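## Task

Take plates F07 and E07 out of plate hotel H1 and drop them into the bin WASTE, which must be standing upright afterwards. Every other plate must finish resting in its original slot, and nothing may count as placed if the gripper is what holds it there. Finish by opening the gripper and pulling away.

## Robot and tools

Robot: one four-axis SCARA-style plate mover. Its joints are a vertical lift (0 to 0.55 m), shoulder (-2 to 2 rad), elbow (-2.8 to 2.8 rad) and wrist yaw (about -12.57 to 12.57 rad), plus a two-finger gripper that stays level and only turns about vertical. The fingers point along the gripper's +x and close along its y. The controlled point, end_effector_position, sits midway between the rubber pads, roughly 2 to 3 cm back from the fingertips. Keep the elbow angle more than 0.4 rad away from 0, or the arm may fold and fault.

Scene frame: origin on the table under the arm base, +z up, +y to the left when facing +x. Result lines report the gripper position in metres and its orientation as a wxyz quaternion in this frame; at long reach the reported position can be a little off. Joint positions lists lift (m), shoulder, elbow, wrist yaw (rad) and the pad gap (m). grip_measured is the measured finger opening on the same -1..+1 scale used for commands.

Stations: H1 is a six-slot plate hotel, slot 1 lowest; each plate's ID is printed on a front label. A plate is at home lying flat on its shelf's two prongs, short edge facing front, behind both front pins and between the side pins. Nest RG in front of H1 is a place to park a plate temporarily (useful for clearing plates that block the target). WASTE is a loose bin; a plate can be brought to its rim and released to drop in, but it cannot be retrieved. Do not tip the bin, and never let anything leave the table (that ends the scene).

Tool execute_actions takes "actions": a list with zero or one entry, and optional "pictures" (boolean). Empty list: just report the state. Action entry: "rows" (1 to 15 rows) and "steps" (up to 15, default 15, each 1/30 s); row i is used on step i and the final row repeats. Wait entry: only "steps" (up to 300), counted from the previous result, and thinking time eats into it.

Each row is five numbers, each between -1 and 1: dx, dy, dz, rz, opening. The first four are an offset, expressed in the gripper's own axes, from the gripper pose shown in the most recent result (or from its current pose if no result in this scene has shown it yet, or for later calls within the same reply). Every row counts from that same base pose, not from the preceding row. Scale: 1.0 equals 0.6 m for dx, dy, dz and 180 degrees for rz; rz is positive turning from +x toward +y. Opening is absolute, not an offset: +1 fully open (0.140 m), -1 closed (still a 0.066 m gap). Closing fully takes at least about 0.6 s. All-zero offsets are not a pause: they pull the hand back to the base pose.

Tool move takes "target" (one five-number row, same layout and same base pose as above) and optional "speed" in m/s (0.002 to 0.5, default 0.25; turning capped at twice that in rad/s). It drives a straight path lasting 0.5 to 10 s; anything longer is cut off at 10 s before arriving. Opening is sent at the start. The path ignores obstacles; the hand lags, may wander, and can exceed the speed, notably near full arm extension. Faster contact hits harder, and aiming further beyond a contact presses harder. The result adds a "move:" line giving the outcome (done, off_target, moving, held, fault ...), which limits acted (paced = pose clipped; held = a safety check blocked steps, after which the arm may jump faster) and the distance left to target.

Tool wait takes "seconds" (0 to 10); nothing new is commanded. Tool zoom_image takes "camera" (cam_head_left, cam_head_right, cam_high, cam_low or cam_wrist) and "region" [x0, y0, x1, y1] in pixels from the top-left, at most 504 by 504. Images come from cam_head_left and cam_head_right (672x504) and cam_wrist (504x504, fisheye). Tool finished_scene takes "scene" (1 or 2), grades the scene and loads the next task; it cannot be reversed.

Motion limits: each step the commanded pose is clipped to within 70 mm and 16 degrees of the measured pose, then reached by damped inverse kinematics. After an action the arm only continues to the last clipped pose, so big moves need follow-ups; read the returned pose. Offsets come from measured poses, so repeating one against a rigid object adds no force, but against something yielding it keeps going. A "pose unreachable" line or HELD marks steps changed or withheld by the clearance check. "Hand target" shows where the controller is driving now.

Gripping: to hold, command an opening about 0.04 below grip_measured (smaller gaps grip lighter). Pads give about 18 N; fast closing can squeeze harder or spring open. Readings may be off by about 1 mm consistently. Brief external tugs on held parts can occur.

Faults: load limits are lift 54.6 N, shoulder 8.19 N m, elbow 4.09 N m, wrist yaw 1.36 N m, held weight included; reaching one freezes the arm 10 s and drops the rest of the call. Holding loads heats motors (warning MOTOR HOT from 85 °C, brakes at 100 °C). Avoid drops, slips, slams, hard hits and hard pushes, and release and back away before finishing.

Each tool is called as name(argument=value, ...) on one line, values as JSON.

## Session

execute_actions(actions=[])

Scene clock: 0.00 s of 9600.00 s.
end_effector_position=(+0.5922, -0.2954, +0.4196) grip_measured=+0.98 end_effector_quat_wxyz=(+0.690, -0.000, -0.000, -0.724)
Joint positions: [ 0.415 -0.828 -2.101 -4.974  0.139]
Hand target: +0.592, -0.295, +0.420; +0.690, -0.000, -0.000, -0.724

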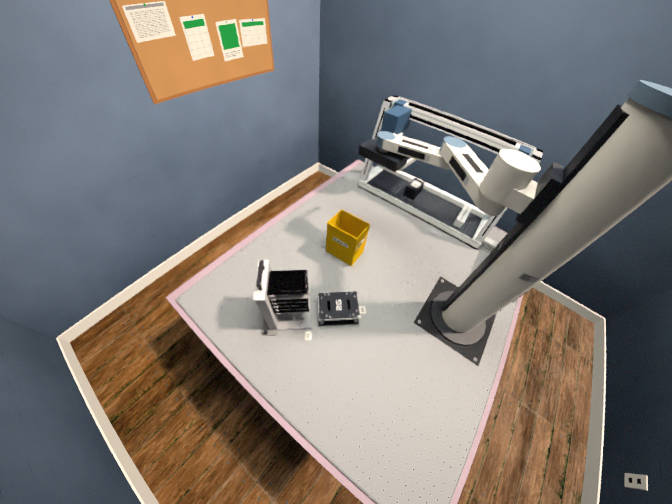

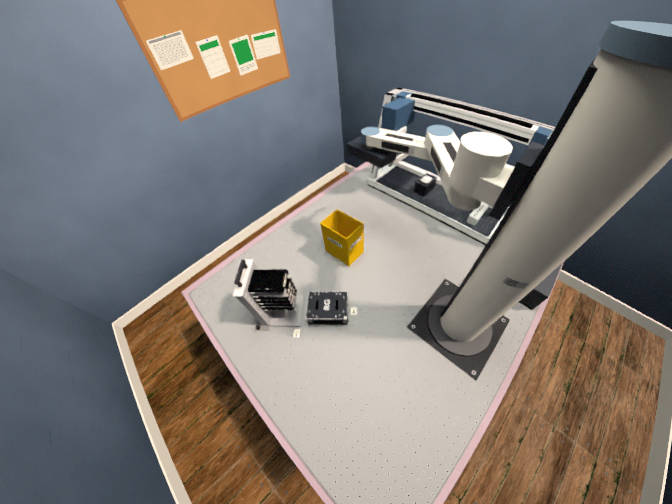

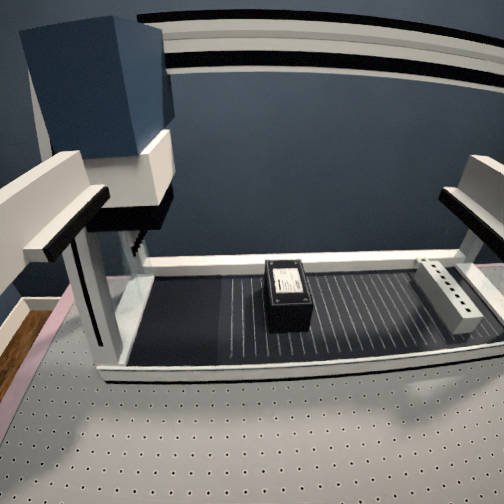

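zoom_image(camera="cam_head_left", region=[230, 190, 430, 350])

Region (230, 190, 430, 350) of cam_head_left's 672x504 image, scaled by 2.520, with more detail than that image has; it fills the top 403 rows of this view, and the rest is white.

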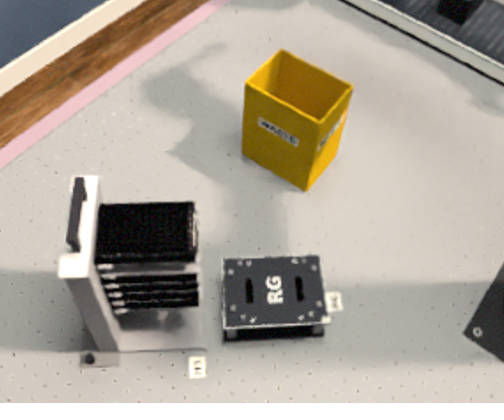

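move(target=[-0.777, -0.324, -0.1, 0.765, 1], speed=0.4)

Scene clock: 20.27 s of 9600.00 s.
end_effector_position=(+0.4209, +0.1801, +0.3596) grip_measured=+0.98 end_effector_quat_wxyz=(+0.924, -0.000, -0.000, +0.382)
Joint positions: [ 0.355 -0.517 -0.639 -4.343  0.139]
Hand target: +0.421, +0.180, +0.360; +0.924, -0.000, -0.000, +0.382
Off the commanded pose: 0.000 m, 0 deg.
After step 90, 13.90 s passed at rest.
move: done

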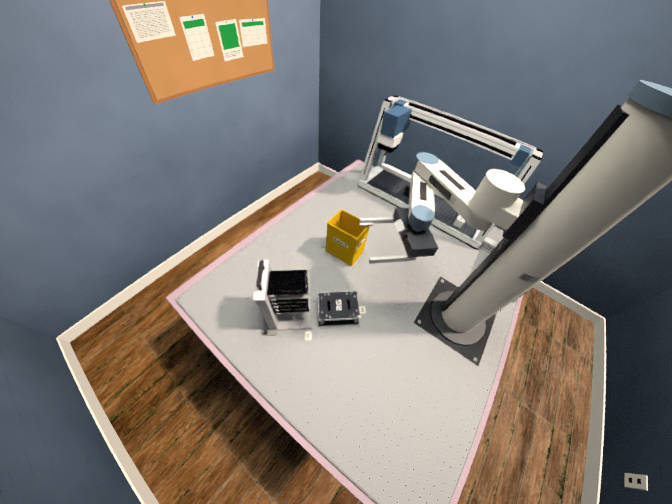

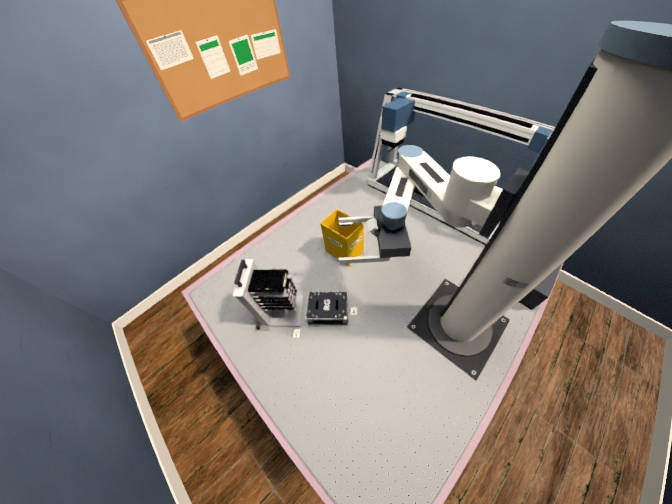

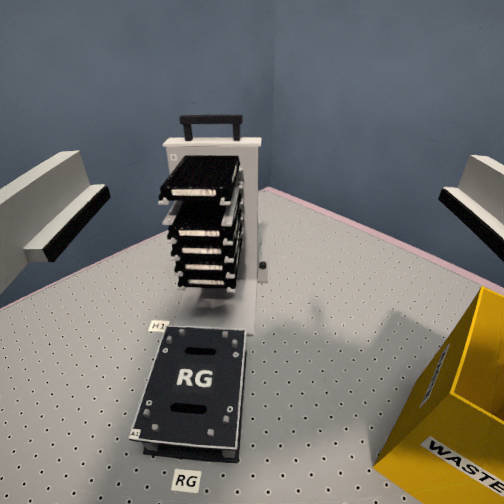

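move(target=[0.11, 0.152, -0.22, -0.0145, 1], speed=0.3)

zoom_image(camera="cam_wrist", region=[170, 40, 350, 280])

Scene clock: 49.40 s of 9600.00 s.
end_effector_position=(+0.4033, +0.2914, +0.2276) grip_measured=+0.98 end_effector_quat_wxyz=(+0.933, -0.000, -0.000, +0.361)
Joint positions: [ 0.223  0.05  -0.919 -4.676  0.139]
Hand target: +0.403, +0.291, +0.228; +0.933, -0.000, -0.000, +0.361
Off the commanded pose: 0.000 m, 0 deg.
After step 90, 25.13 s passed at rest.
move: done

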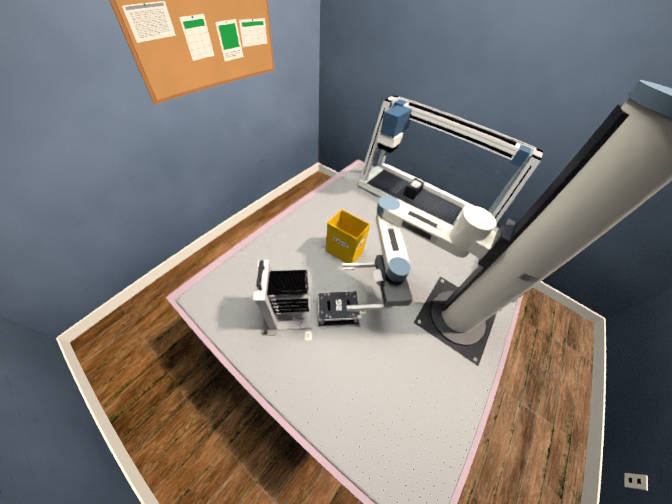

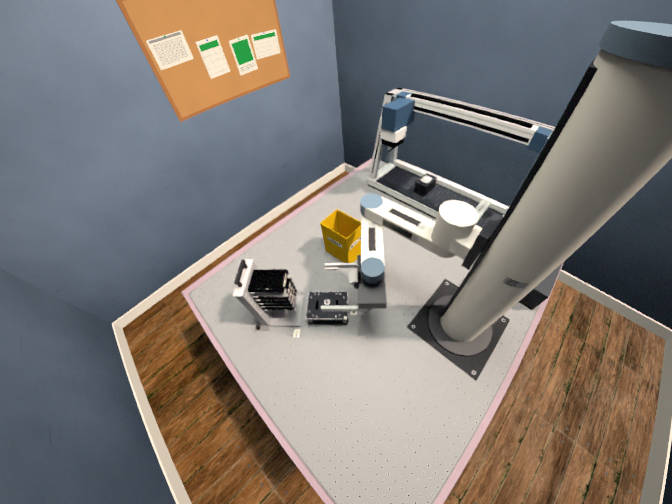

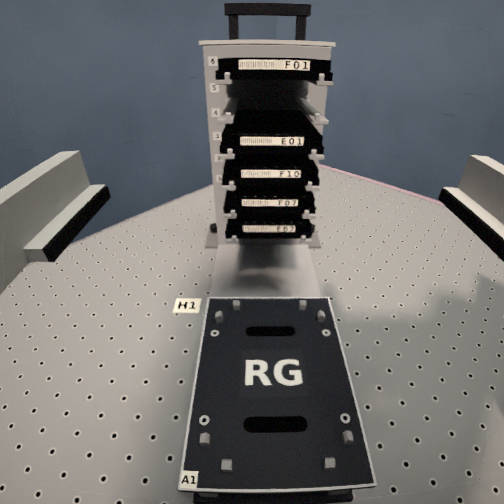

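Region (170, 40, 350, 280) of cam_wrist's 504x504 image, scaled by 2.100, with more detail than that image has; it fills the left 378 columns of this view, and the rest is white.

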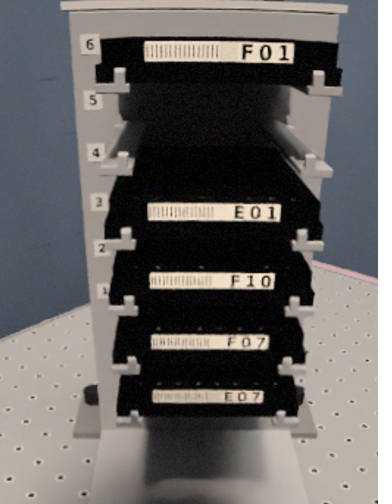

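move(target=[0.18, -0.01, -0.121, 0, 0.3], speed=0.2)

Scene clock: 64.83 s of 9600.00 s.
end_effector_position=(+0.4874, +0.3595, +0.1549) grip_measured=+0.30 end_effector_quat_wxyz=(+0.933, -0.000, -0.000, +0.360)
Joint positions: [ 0.15   0.127 -1.406 -4.267  0.114]
Hand target: +0.487, +0.360, +0.155; +0.933, -0.000, -0.000, +0.361
Off the commanded pose: 0.000 m, 0 deg.
After step 90, 11.43 s passed at rest.
move: done

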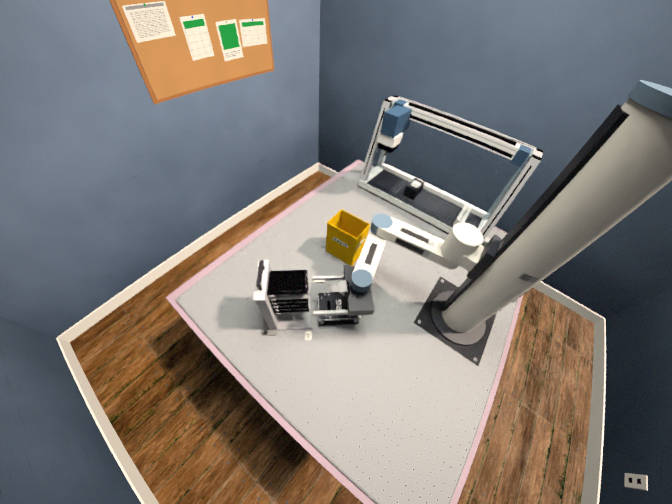

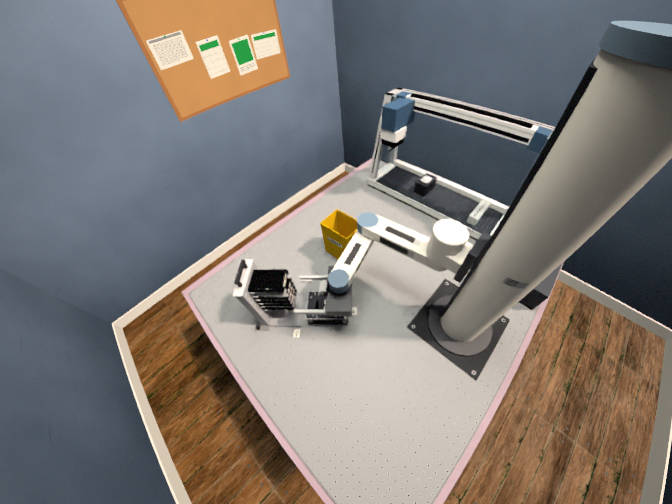

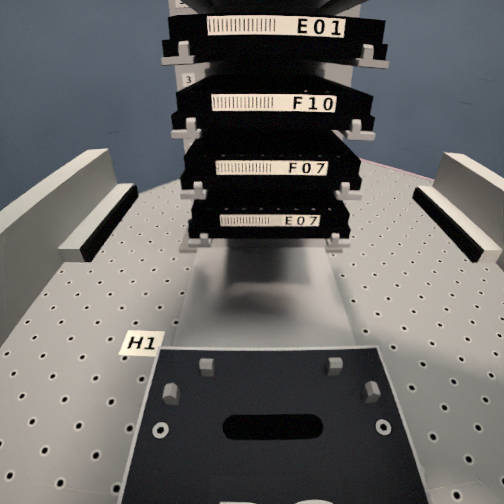

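move(target=[0.1505, 0.0027, -0.0037, 0, 0.1], speed=0.1)

Scene clock: 72.90 s of 9600.00 s.
end_effector_position=(+0.5531, +0.4213, +0.1527) grip_measured=+0.10 end_effector_quat_wxyz=(+0.933, -0.000, -0.000, +0.360)
Joint positions: [ 0.148  0.317 -1.923 -3.94   0.107]
Hand target: +0.553, +0.421, +0.153; +0.933, -0.000, -0.000, +0.360
Off the commanded pose: 0.000 m, 0 deg.
After step 90, 3.87 s passed at rest.
move: done

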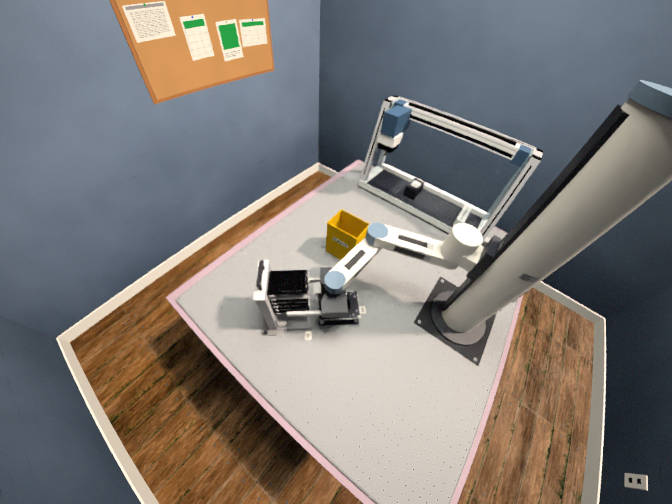

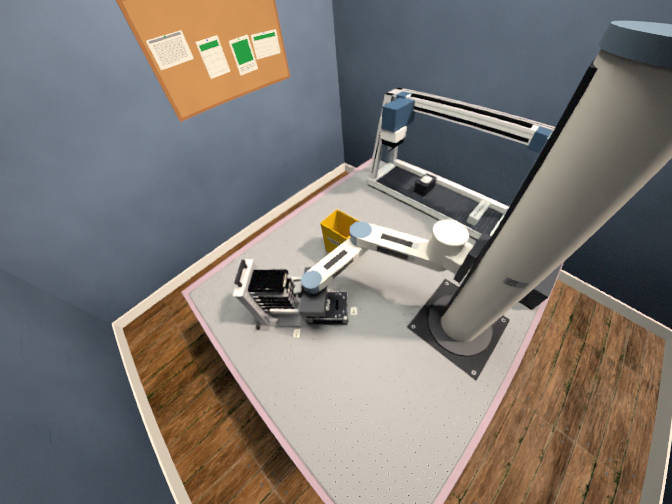

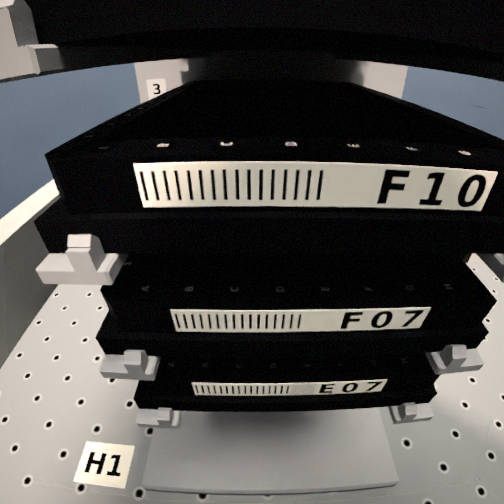

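execute_actions(actions=[{"rows": [[0,0,0,0,-0.2],[0,0,0,0,-0.3],[0,0,0,0,-0.35],[0,0,0,0,-0.38],[0,0,0,0,-0.4],[0,0,0,0,-0.42],[0,0,0,0,-0.44],[0,0,0,0,-0.46],[0,0,0,0,-0.48],[0,0,0,0,-0.5],[0,0,0,0,-0.52],[0,0,0,0,-0.54],[0,0,0,0,-0.55]], "steps": 15}], pictures=false)

move(target=[0, 0, 0.0125, 0, -0.55], speed=0.02)

Scene clock: 79.57 s of 9600.00 s.
end_effector_position=(+0.5531, +0.4213, +0.1527) grip_measured=-0.51 end_effector_quat_wxyz=(+0.933, -0.000, -0.000, +0.360)
Joint positions: [ 0.148  0.317 -1.923 -3.94   0.084]
Hand target: +0.553, +0.421, +0.153; +0.933, -0.000, -0.000, +0.360
Off the commanded pose: 0.000 m, 0 deg.
Steps of this call (steps 1 to 90: nothing new was sent; then 3.17 s passed at rest; steps 91 to 105: all 15 steps of this action). Readings (end_effector_position):
91: (+0.5531, +0.4213, +0.1527)
92: (+0.5531, +0.4213, +0.1527)
94: (+0.5531, +0.4213, +0.1527)
98: (+0.5531, +0.4213, +0.1527)
105: the state above

Scene clock: 80.50 s of 9600.00 s.
end_effector_position=(+0.5531, +0.4213, +0.1602) grip_measured=-0.51 end_effector_quat_wxyz=(+0.933, -0.000, -0.000, +0.360)
Joint positions: [ 0.155  0.317 -1.923 -3.94   0.084]
Hand target: +0.553, +0.421, +0.160; +0.933, -0.000, -0.000, +0.360
Off the commanded pose: 0.000 m, 0 deg.
move: done

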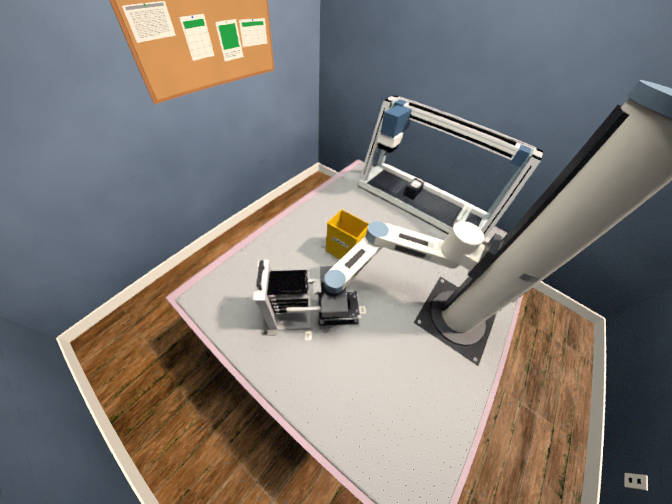

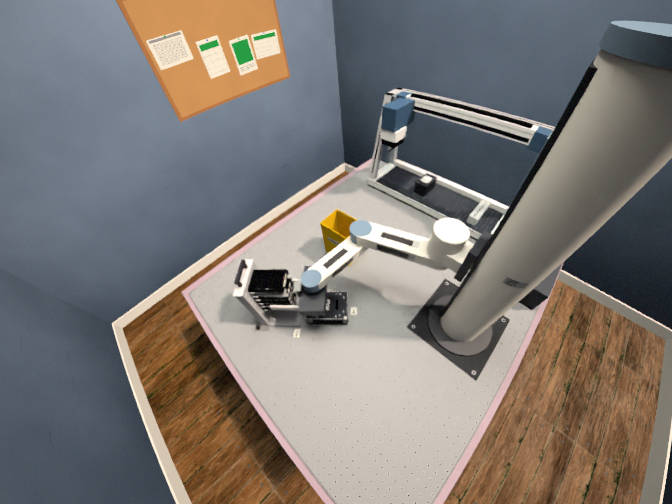

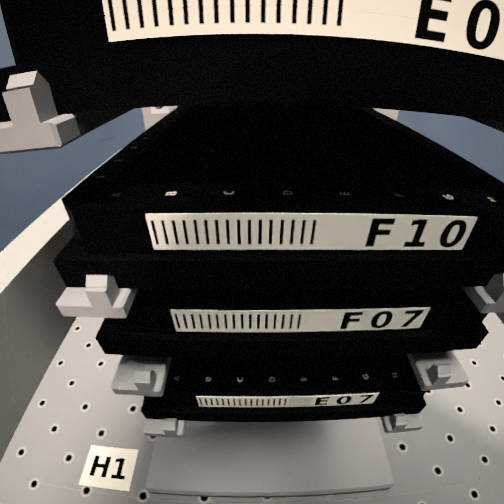

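move(target=[-0.04, 0, 0, 0, -0.55], speed=0.03)

Scene clock: 85.37 s of 9600.00 s.
end_effector_position=(+0.5353, +0.4053, +0.1602) grip_measured=-0.51 end_effector_quat_wxyz=(+0.933, -0.000, -0.000, +0.360)
Joint positions: [ 0.155  0.258 -1.771 -4.033  0.084]
Hand target: +0.535, +0.405, +0.160; +0.933, -0.000, -0.000, +0.360
Off the commanded pose: 0.000 m, 0 deg.
After step 90, 0.83 s passed at rest.
move: done

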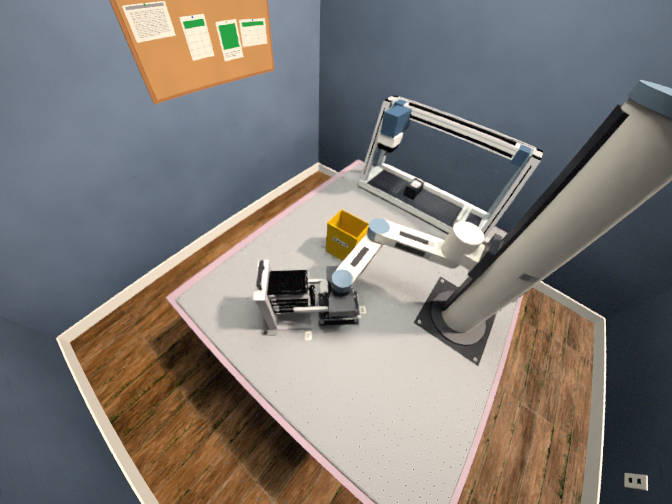

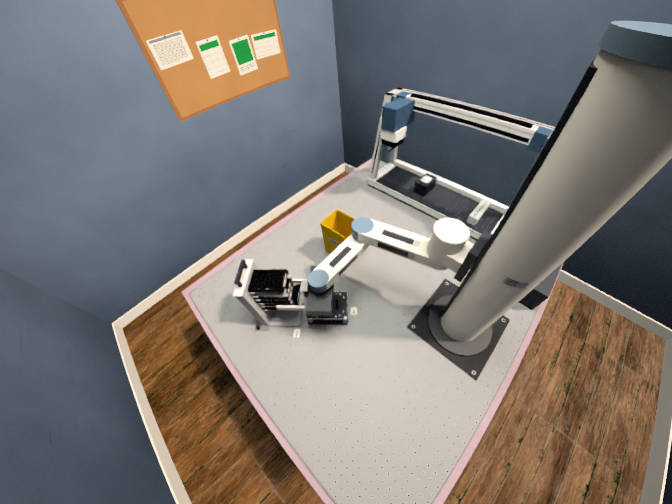

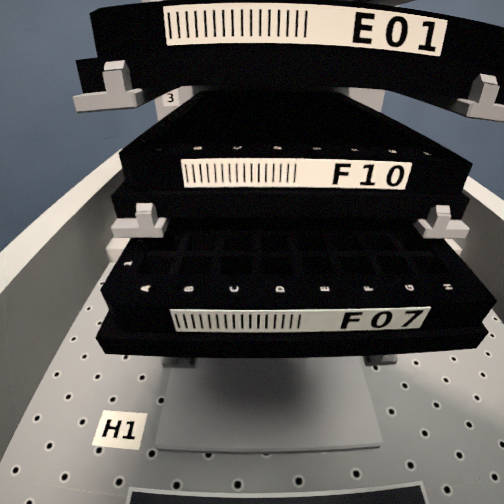

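move(target=[-0.23, 0, 0, 0, -0.55], speed=0.1)

move(target=[0, -0.083, 0.15, 0, -0.55], speed=0.2)

move(target=[-0.119, -0.435, 0, -0.226, -0.55], speed=0.25)

Scene clock: 104.93 s of 9600.00 s.
end_effector_position=(+0.4330, +0.3126, +0.1602) grip_measured=-0.51 end_effector_quat_wxyz=(+0.933, -0.000, -0.000, +0.361)
Joint positions: [ 0.155  0.049 -1.071 -4.523  0.084]
Hand target: +0.433, +0.313, +0.160; +0.933, -0.000, -0.000, +0.360
Off the commanded pose: 0.000 m, 0 deg.
After step 90, 14.90 s passed at rest.
move: done

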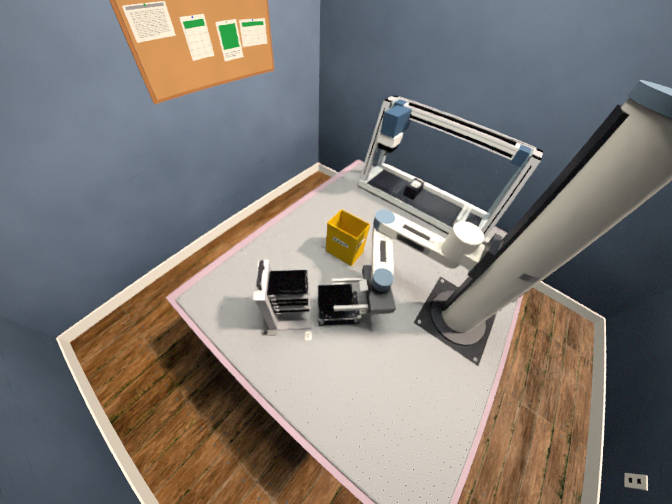

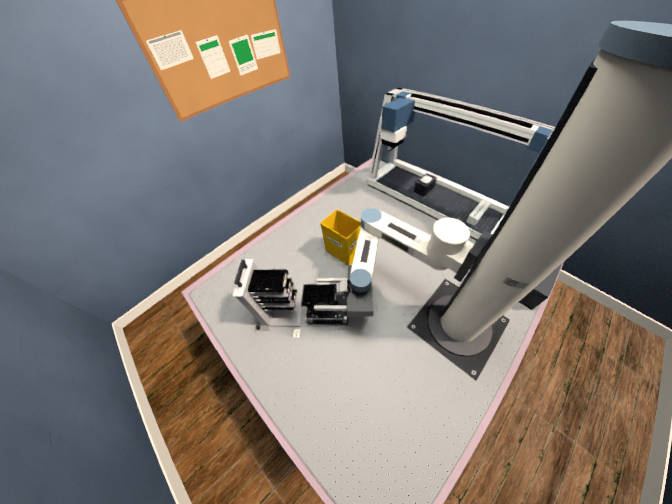

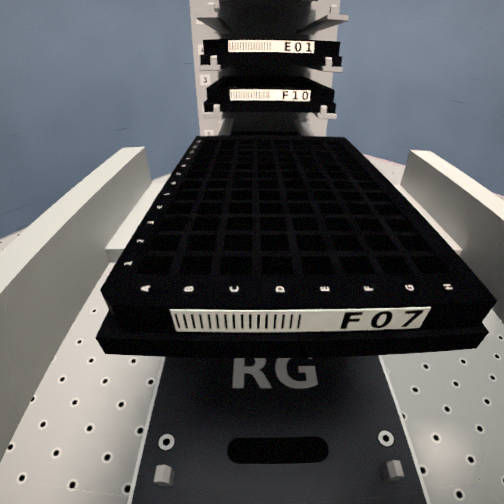

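Scene clock: 105.80 s of 9600.00 s.
end_effector_position=(+0.4667, +0.2757, +0.2503) grip_measured=-0.51 end_effector_quat_wxyz=(+0.933, -0.000, -0.000, +0.360)
Joint positions: [ 0.245 -0.148 -1.043 -4.354  0.084]
Hand target: +0.467, +0.276, +0.250; +0.933, -0.000, -0.000, +0.361
Off the commanded pose: 0.000 m, 0 deg.
move: done

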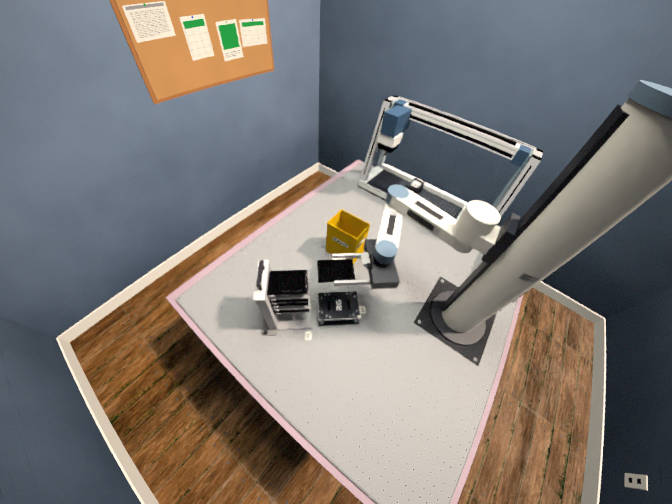

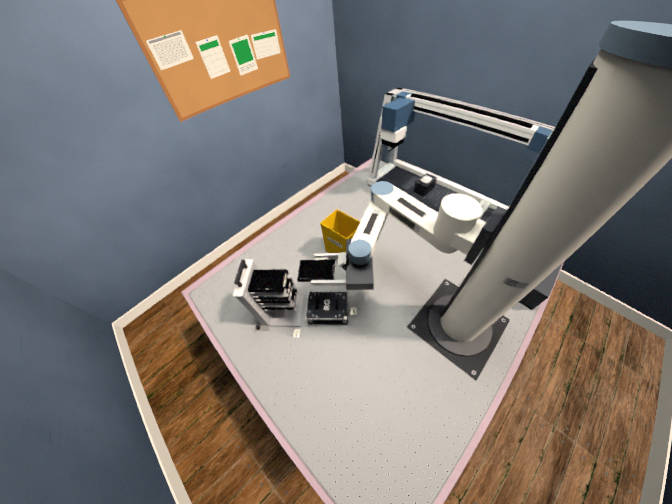

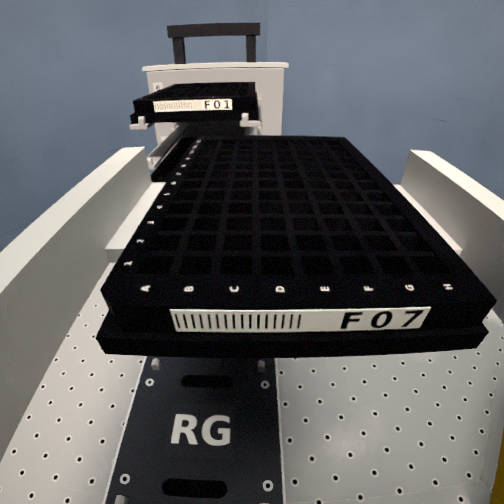

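Scene clock: 107.57 s of 9600.00 s.
end_effector_position=(+0.5894, +0.0341, +0.2503) grip_measured=-0.51 end_effector_quat_wxyz=(+1.000, -0.000, -0.000, +0.013)
Joint positions: [ 0.245 -0.782 -1.11  -4.364  0.084]
Hand target: +0.589, +0.034, +0.250; +1.000, -0.000, -0.000, +0.014
Off the commanded pose: 0.000 m, 0 deg.
move: done

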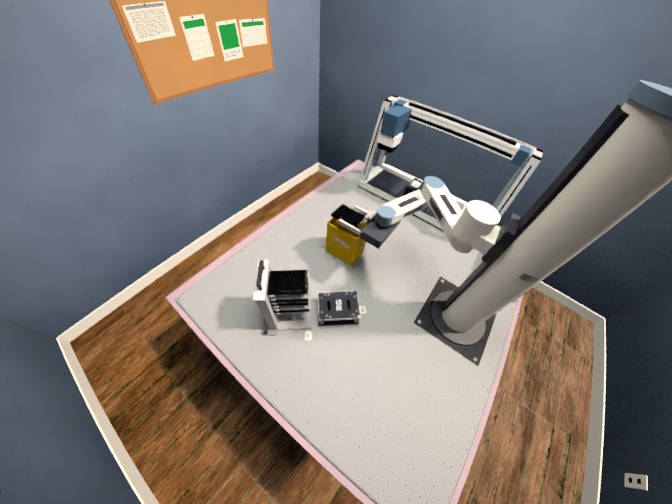

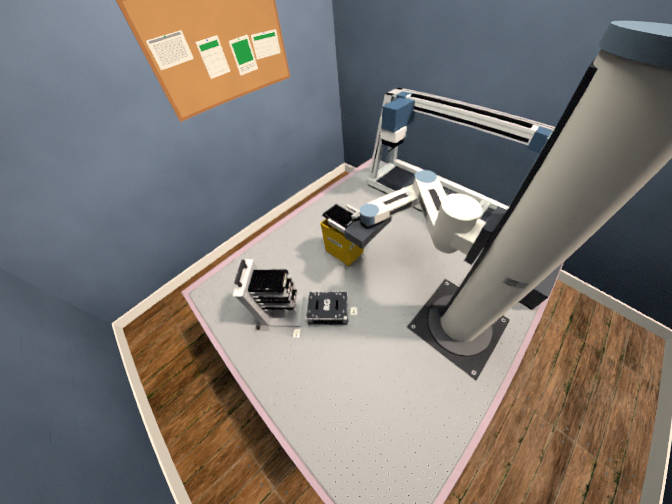

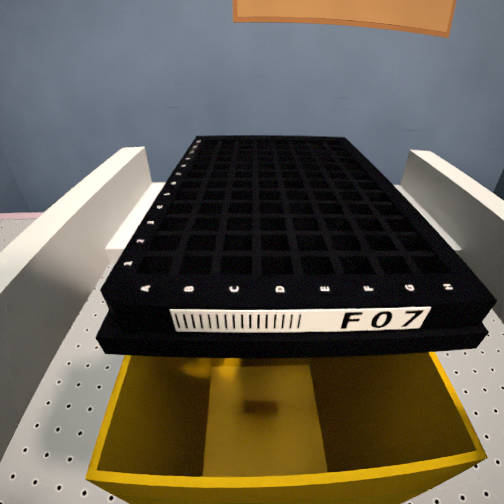

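move(target=[-0.01, -0.002, -0.042, 0.005, -0.55], speed=0.04)

Scene clock: 117.23 s of 9600.00 s.
end_effector_position=(+0.5835, +0.0327, +0.2250) grip_measured=-0.51 end_effector_quat_wxyz=(+1.000, -0.000, -0.000, +0.021)
Joint positions: [ 0.22  -0.803 -1.082 -4.356  0.084]
Hand target: +0.583, +0.033, +0.225; +1.000, -0.000, -0.000, +0.021
Off the commanded pose: 0.000 m, 0 deg.
After step 90, 5.80 s passed at rest.
move: done

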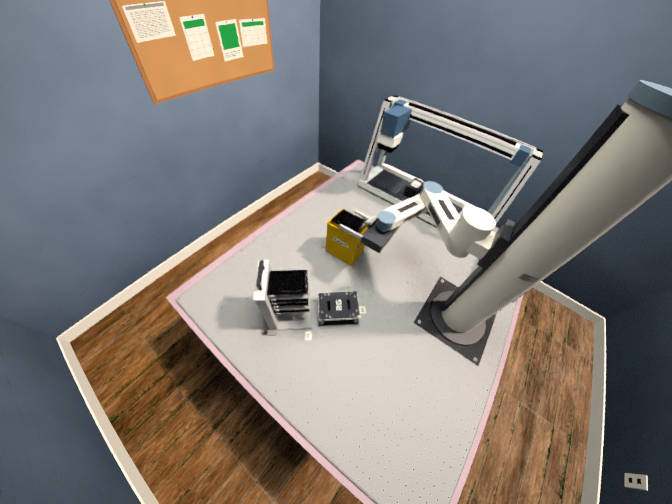

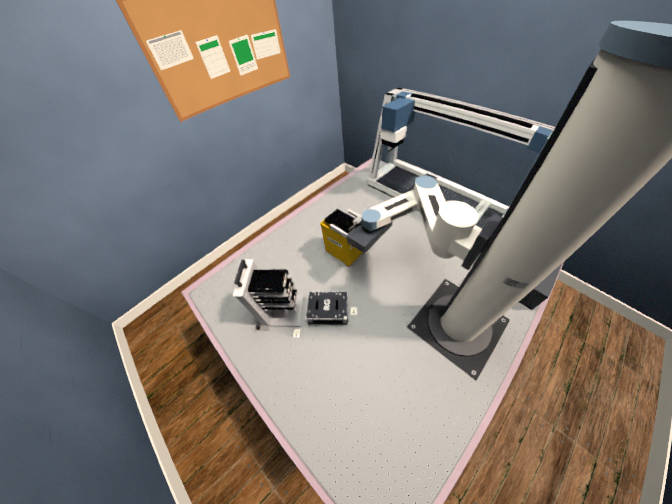

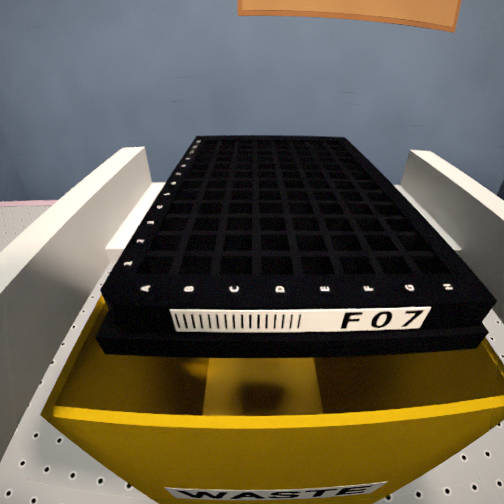

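execute_actions(actions=[{"rows": [[0,0,0,0,0.4]], "steps": 15}])

move(target=[-0.231, 0.4765, 0.02, 0.2214, 0.3], speed=0.35)

move(target=[0.12, 0, -0.1867, 0, 0.3], speed=0.2)

Scene clock: 126.63 s of 9600.00 s.
end_effector_position=(+0.5835, +0.0327, +0.2250) grip_measured=+0.40 end_effector_quat_wxyz=(+1.000, -0.000, -0.000, +0.021)
Joint positions: [ 0.22  -0.803 -1.082 -4.356  0.118]
Hand target: +0.583, +0.033, +0.225; +1.000, -0.000, -0.000, +0.021
Off the commanded pose: 0.000 m, 0 deg.
Steps of this call (steps 1 to 90: nothing new was sent; then 5.90 s passed at rest; steps 91 to 105: all 15 steps of this action). Readings (end_effector_position):
91: (+0.5835, +0.0327, +0.2250)
92: (+0.5835, +0.0327, +0.2250)
94: (+0.5835, +0.0327, +0.2250)
98: (+0.5835, +0.0327, +0.2250)
105: the state above

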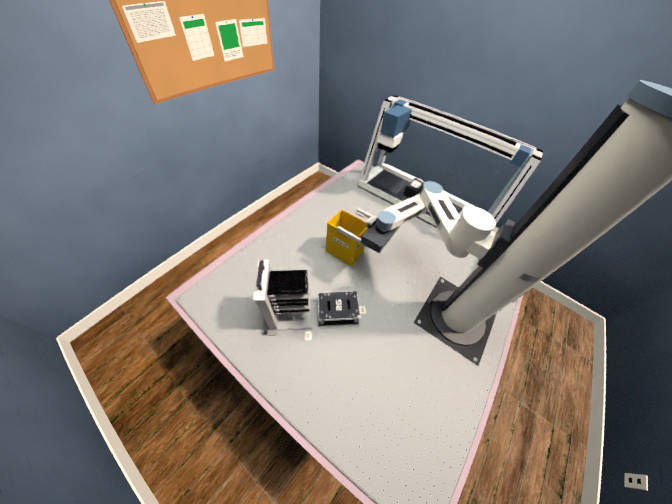

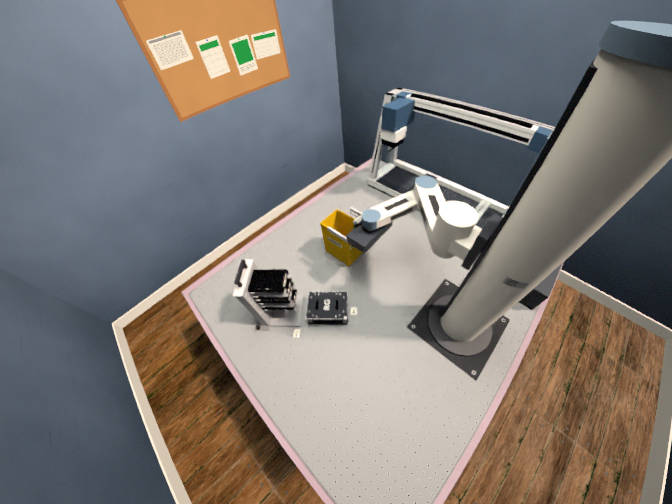

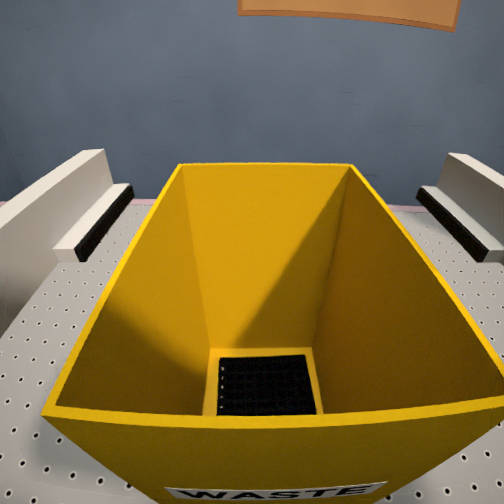

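Scene clock: 128.33 s of 9600.00 s.
end_effector_position=(+0.4329, +0.3128, +0.2370) grip_measured=+0.30 end_effector_quat_wxyz=(+0.933, -0.000, -0.000, +0.361)
Joint positions: [ 0.232  0.05  -1.071 -4.524  0.114]
Hand target: +0.433, +0.313, +0.237; +0.933, -0.000, -0.000, +0.361
Off the commanded pose: 0.000 m, 0 deg.
move: done

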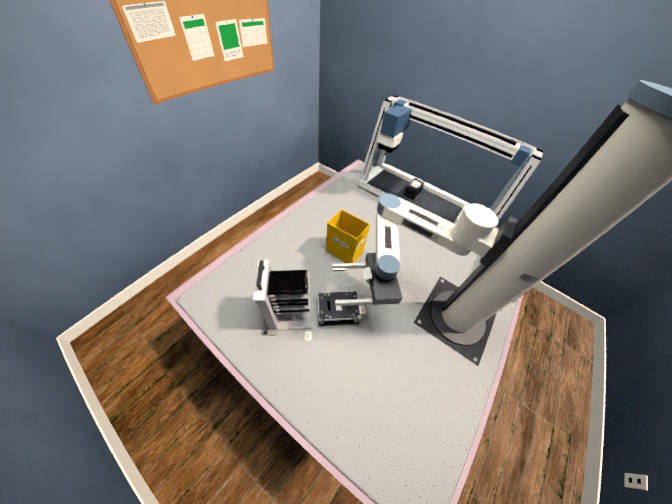

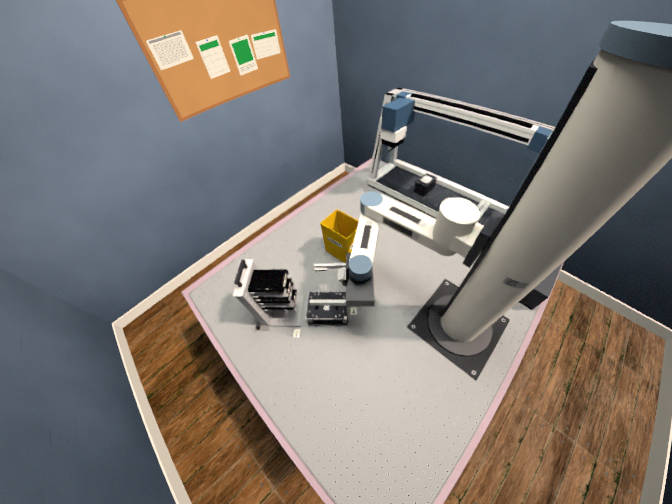

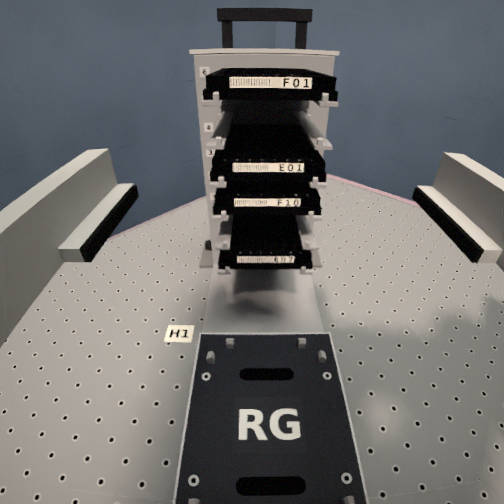

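Scene clock: 129.37 s of 9600.00 s.
end_effector_position=(+0.4863, +0.3611, +0.1249) grip_measured=+0.30 end_effector_quat_wxyz=(+0.933, -0.000, -0.000, +0.360)
Joint positions: [ 0.12   0.134 -1.409 -4.27   0.114]
Hand target: +0.486, +0.361, +0.125; +0.933, -0.000, -0.000, +0.361
Off the commanded pose: 0.000 m, 0 deg.
move: done

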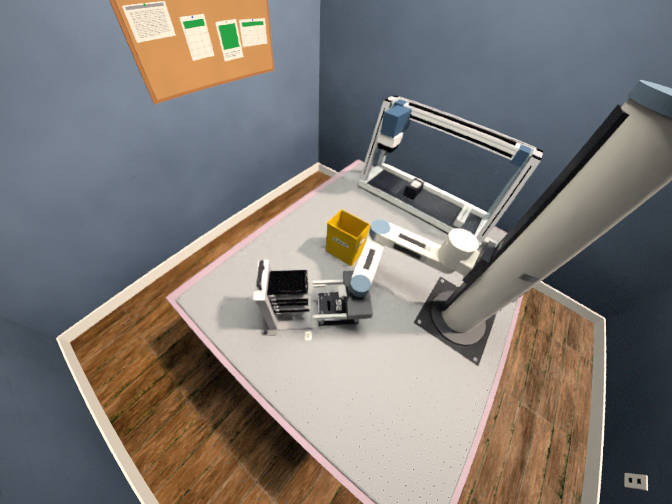

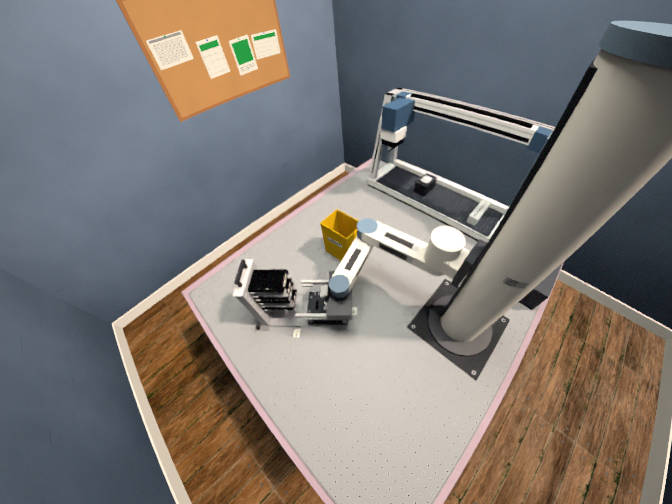

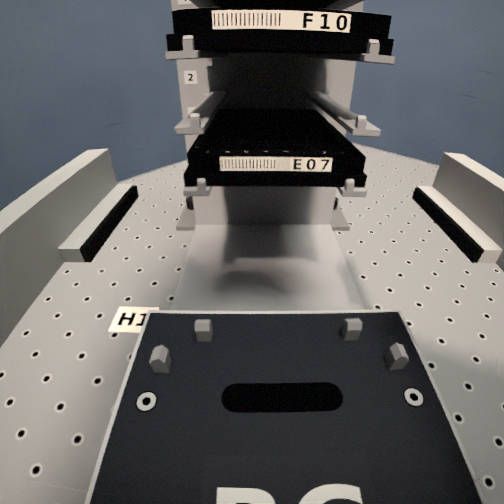

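move(target=[0.15, -0.0004, -0.0005, 0, 0.1], speed=0.1)

Scene clock: 133.73 s of 9600.00 s.
end_effector_position=(+0.5531, +0.4213, +0.1247) grip_measured=+0.10 end_effector_quat_wxyz=(+0.933, -0.000, -0.000, +0.360)
Joint positions: [ 0.12   0.317 -1.923 -3.94   0.107]
Hand target: +0.553, +0.421, +0.125; +0.933, -0.000, -0.000, +0.360
Off the commanded pose: 0.000 m, 0 deg.
After step 90, 0.17 s passed at rest.
move: done

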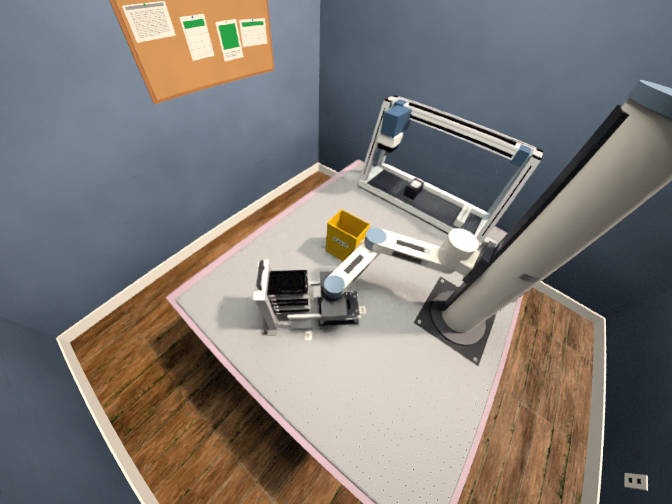

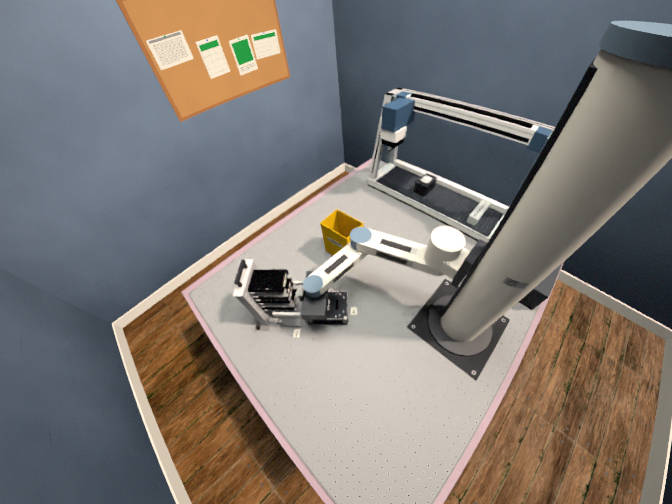

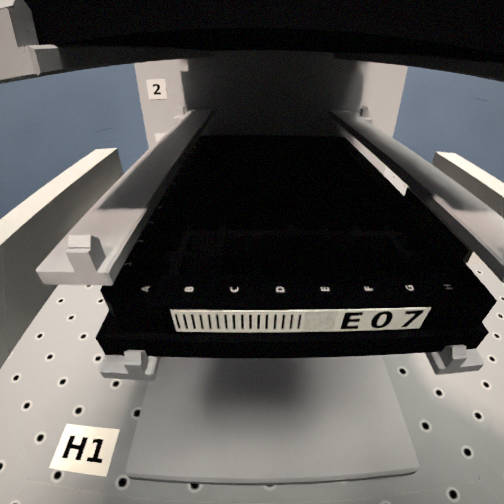

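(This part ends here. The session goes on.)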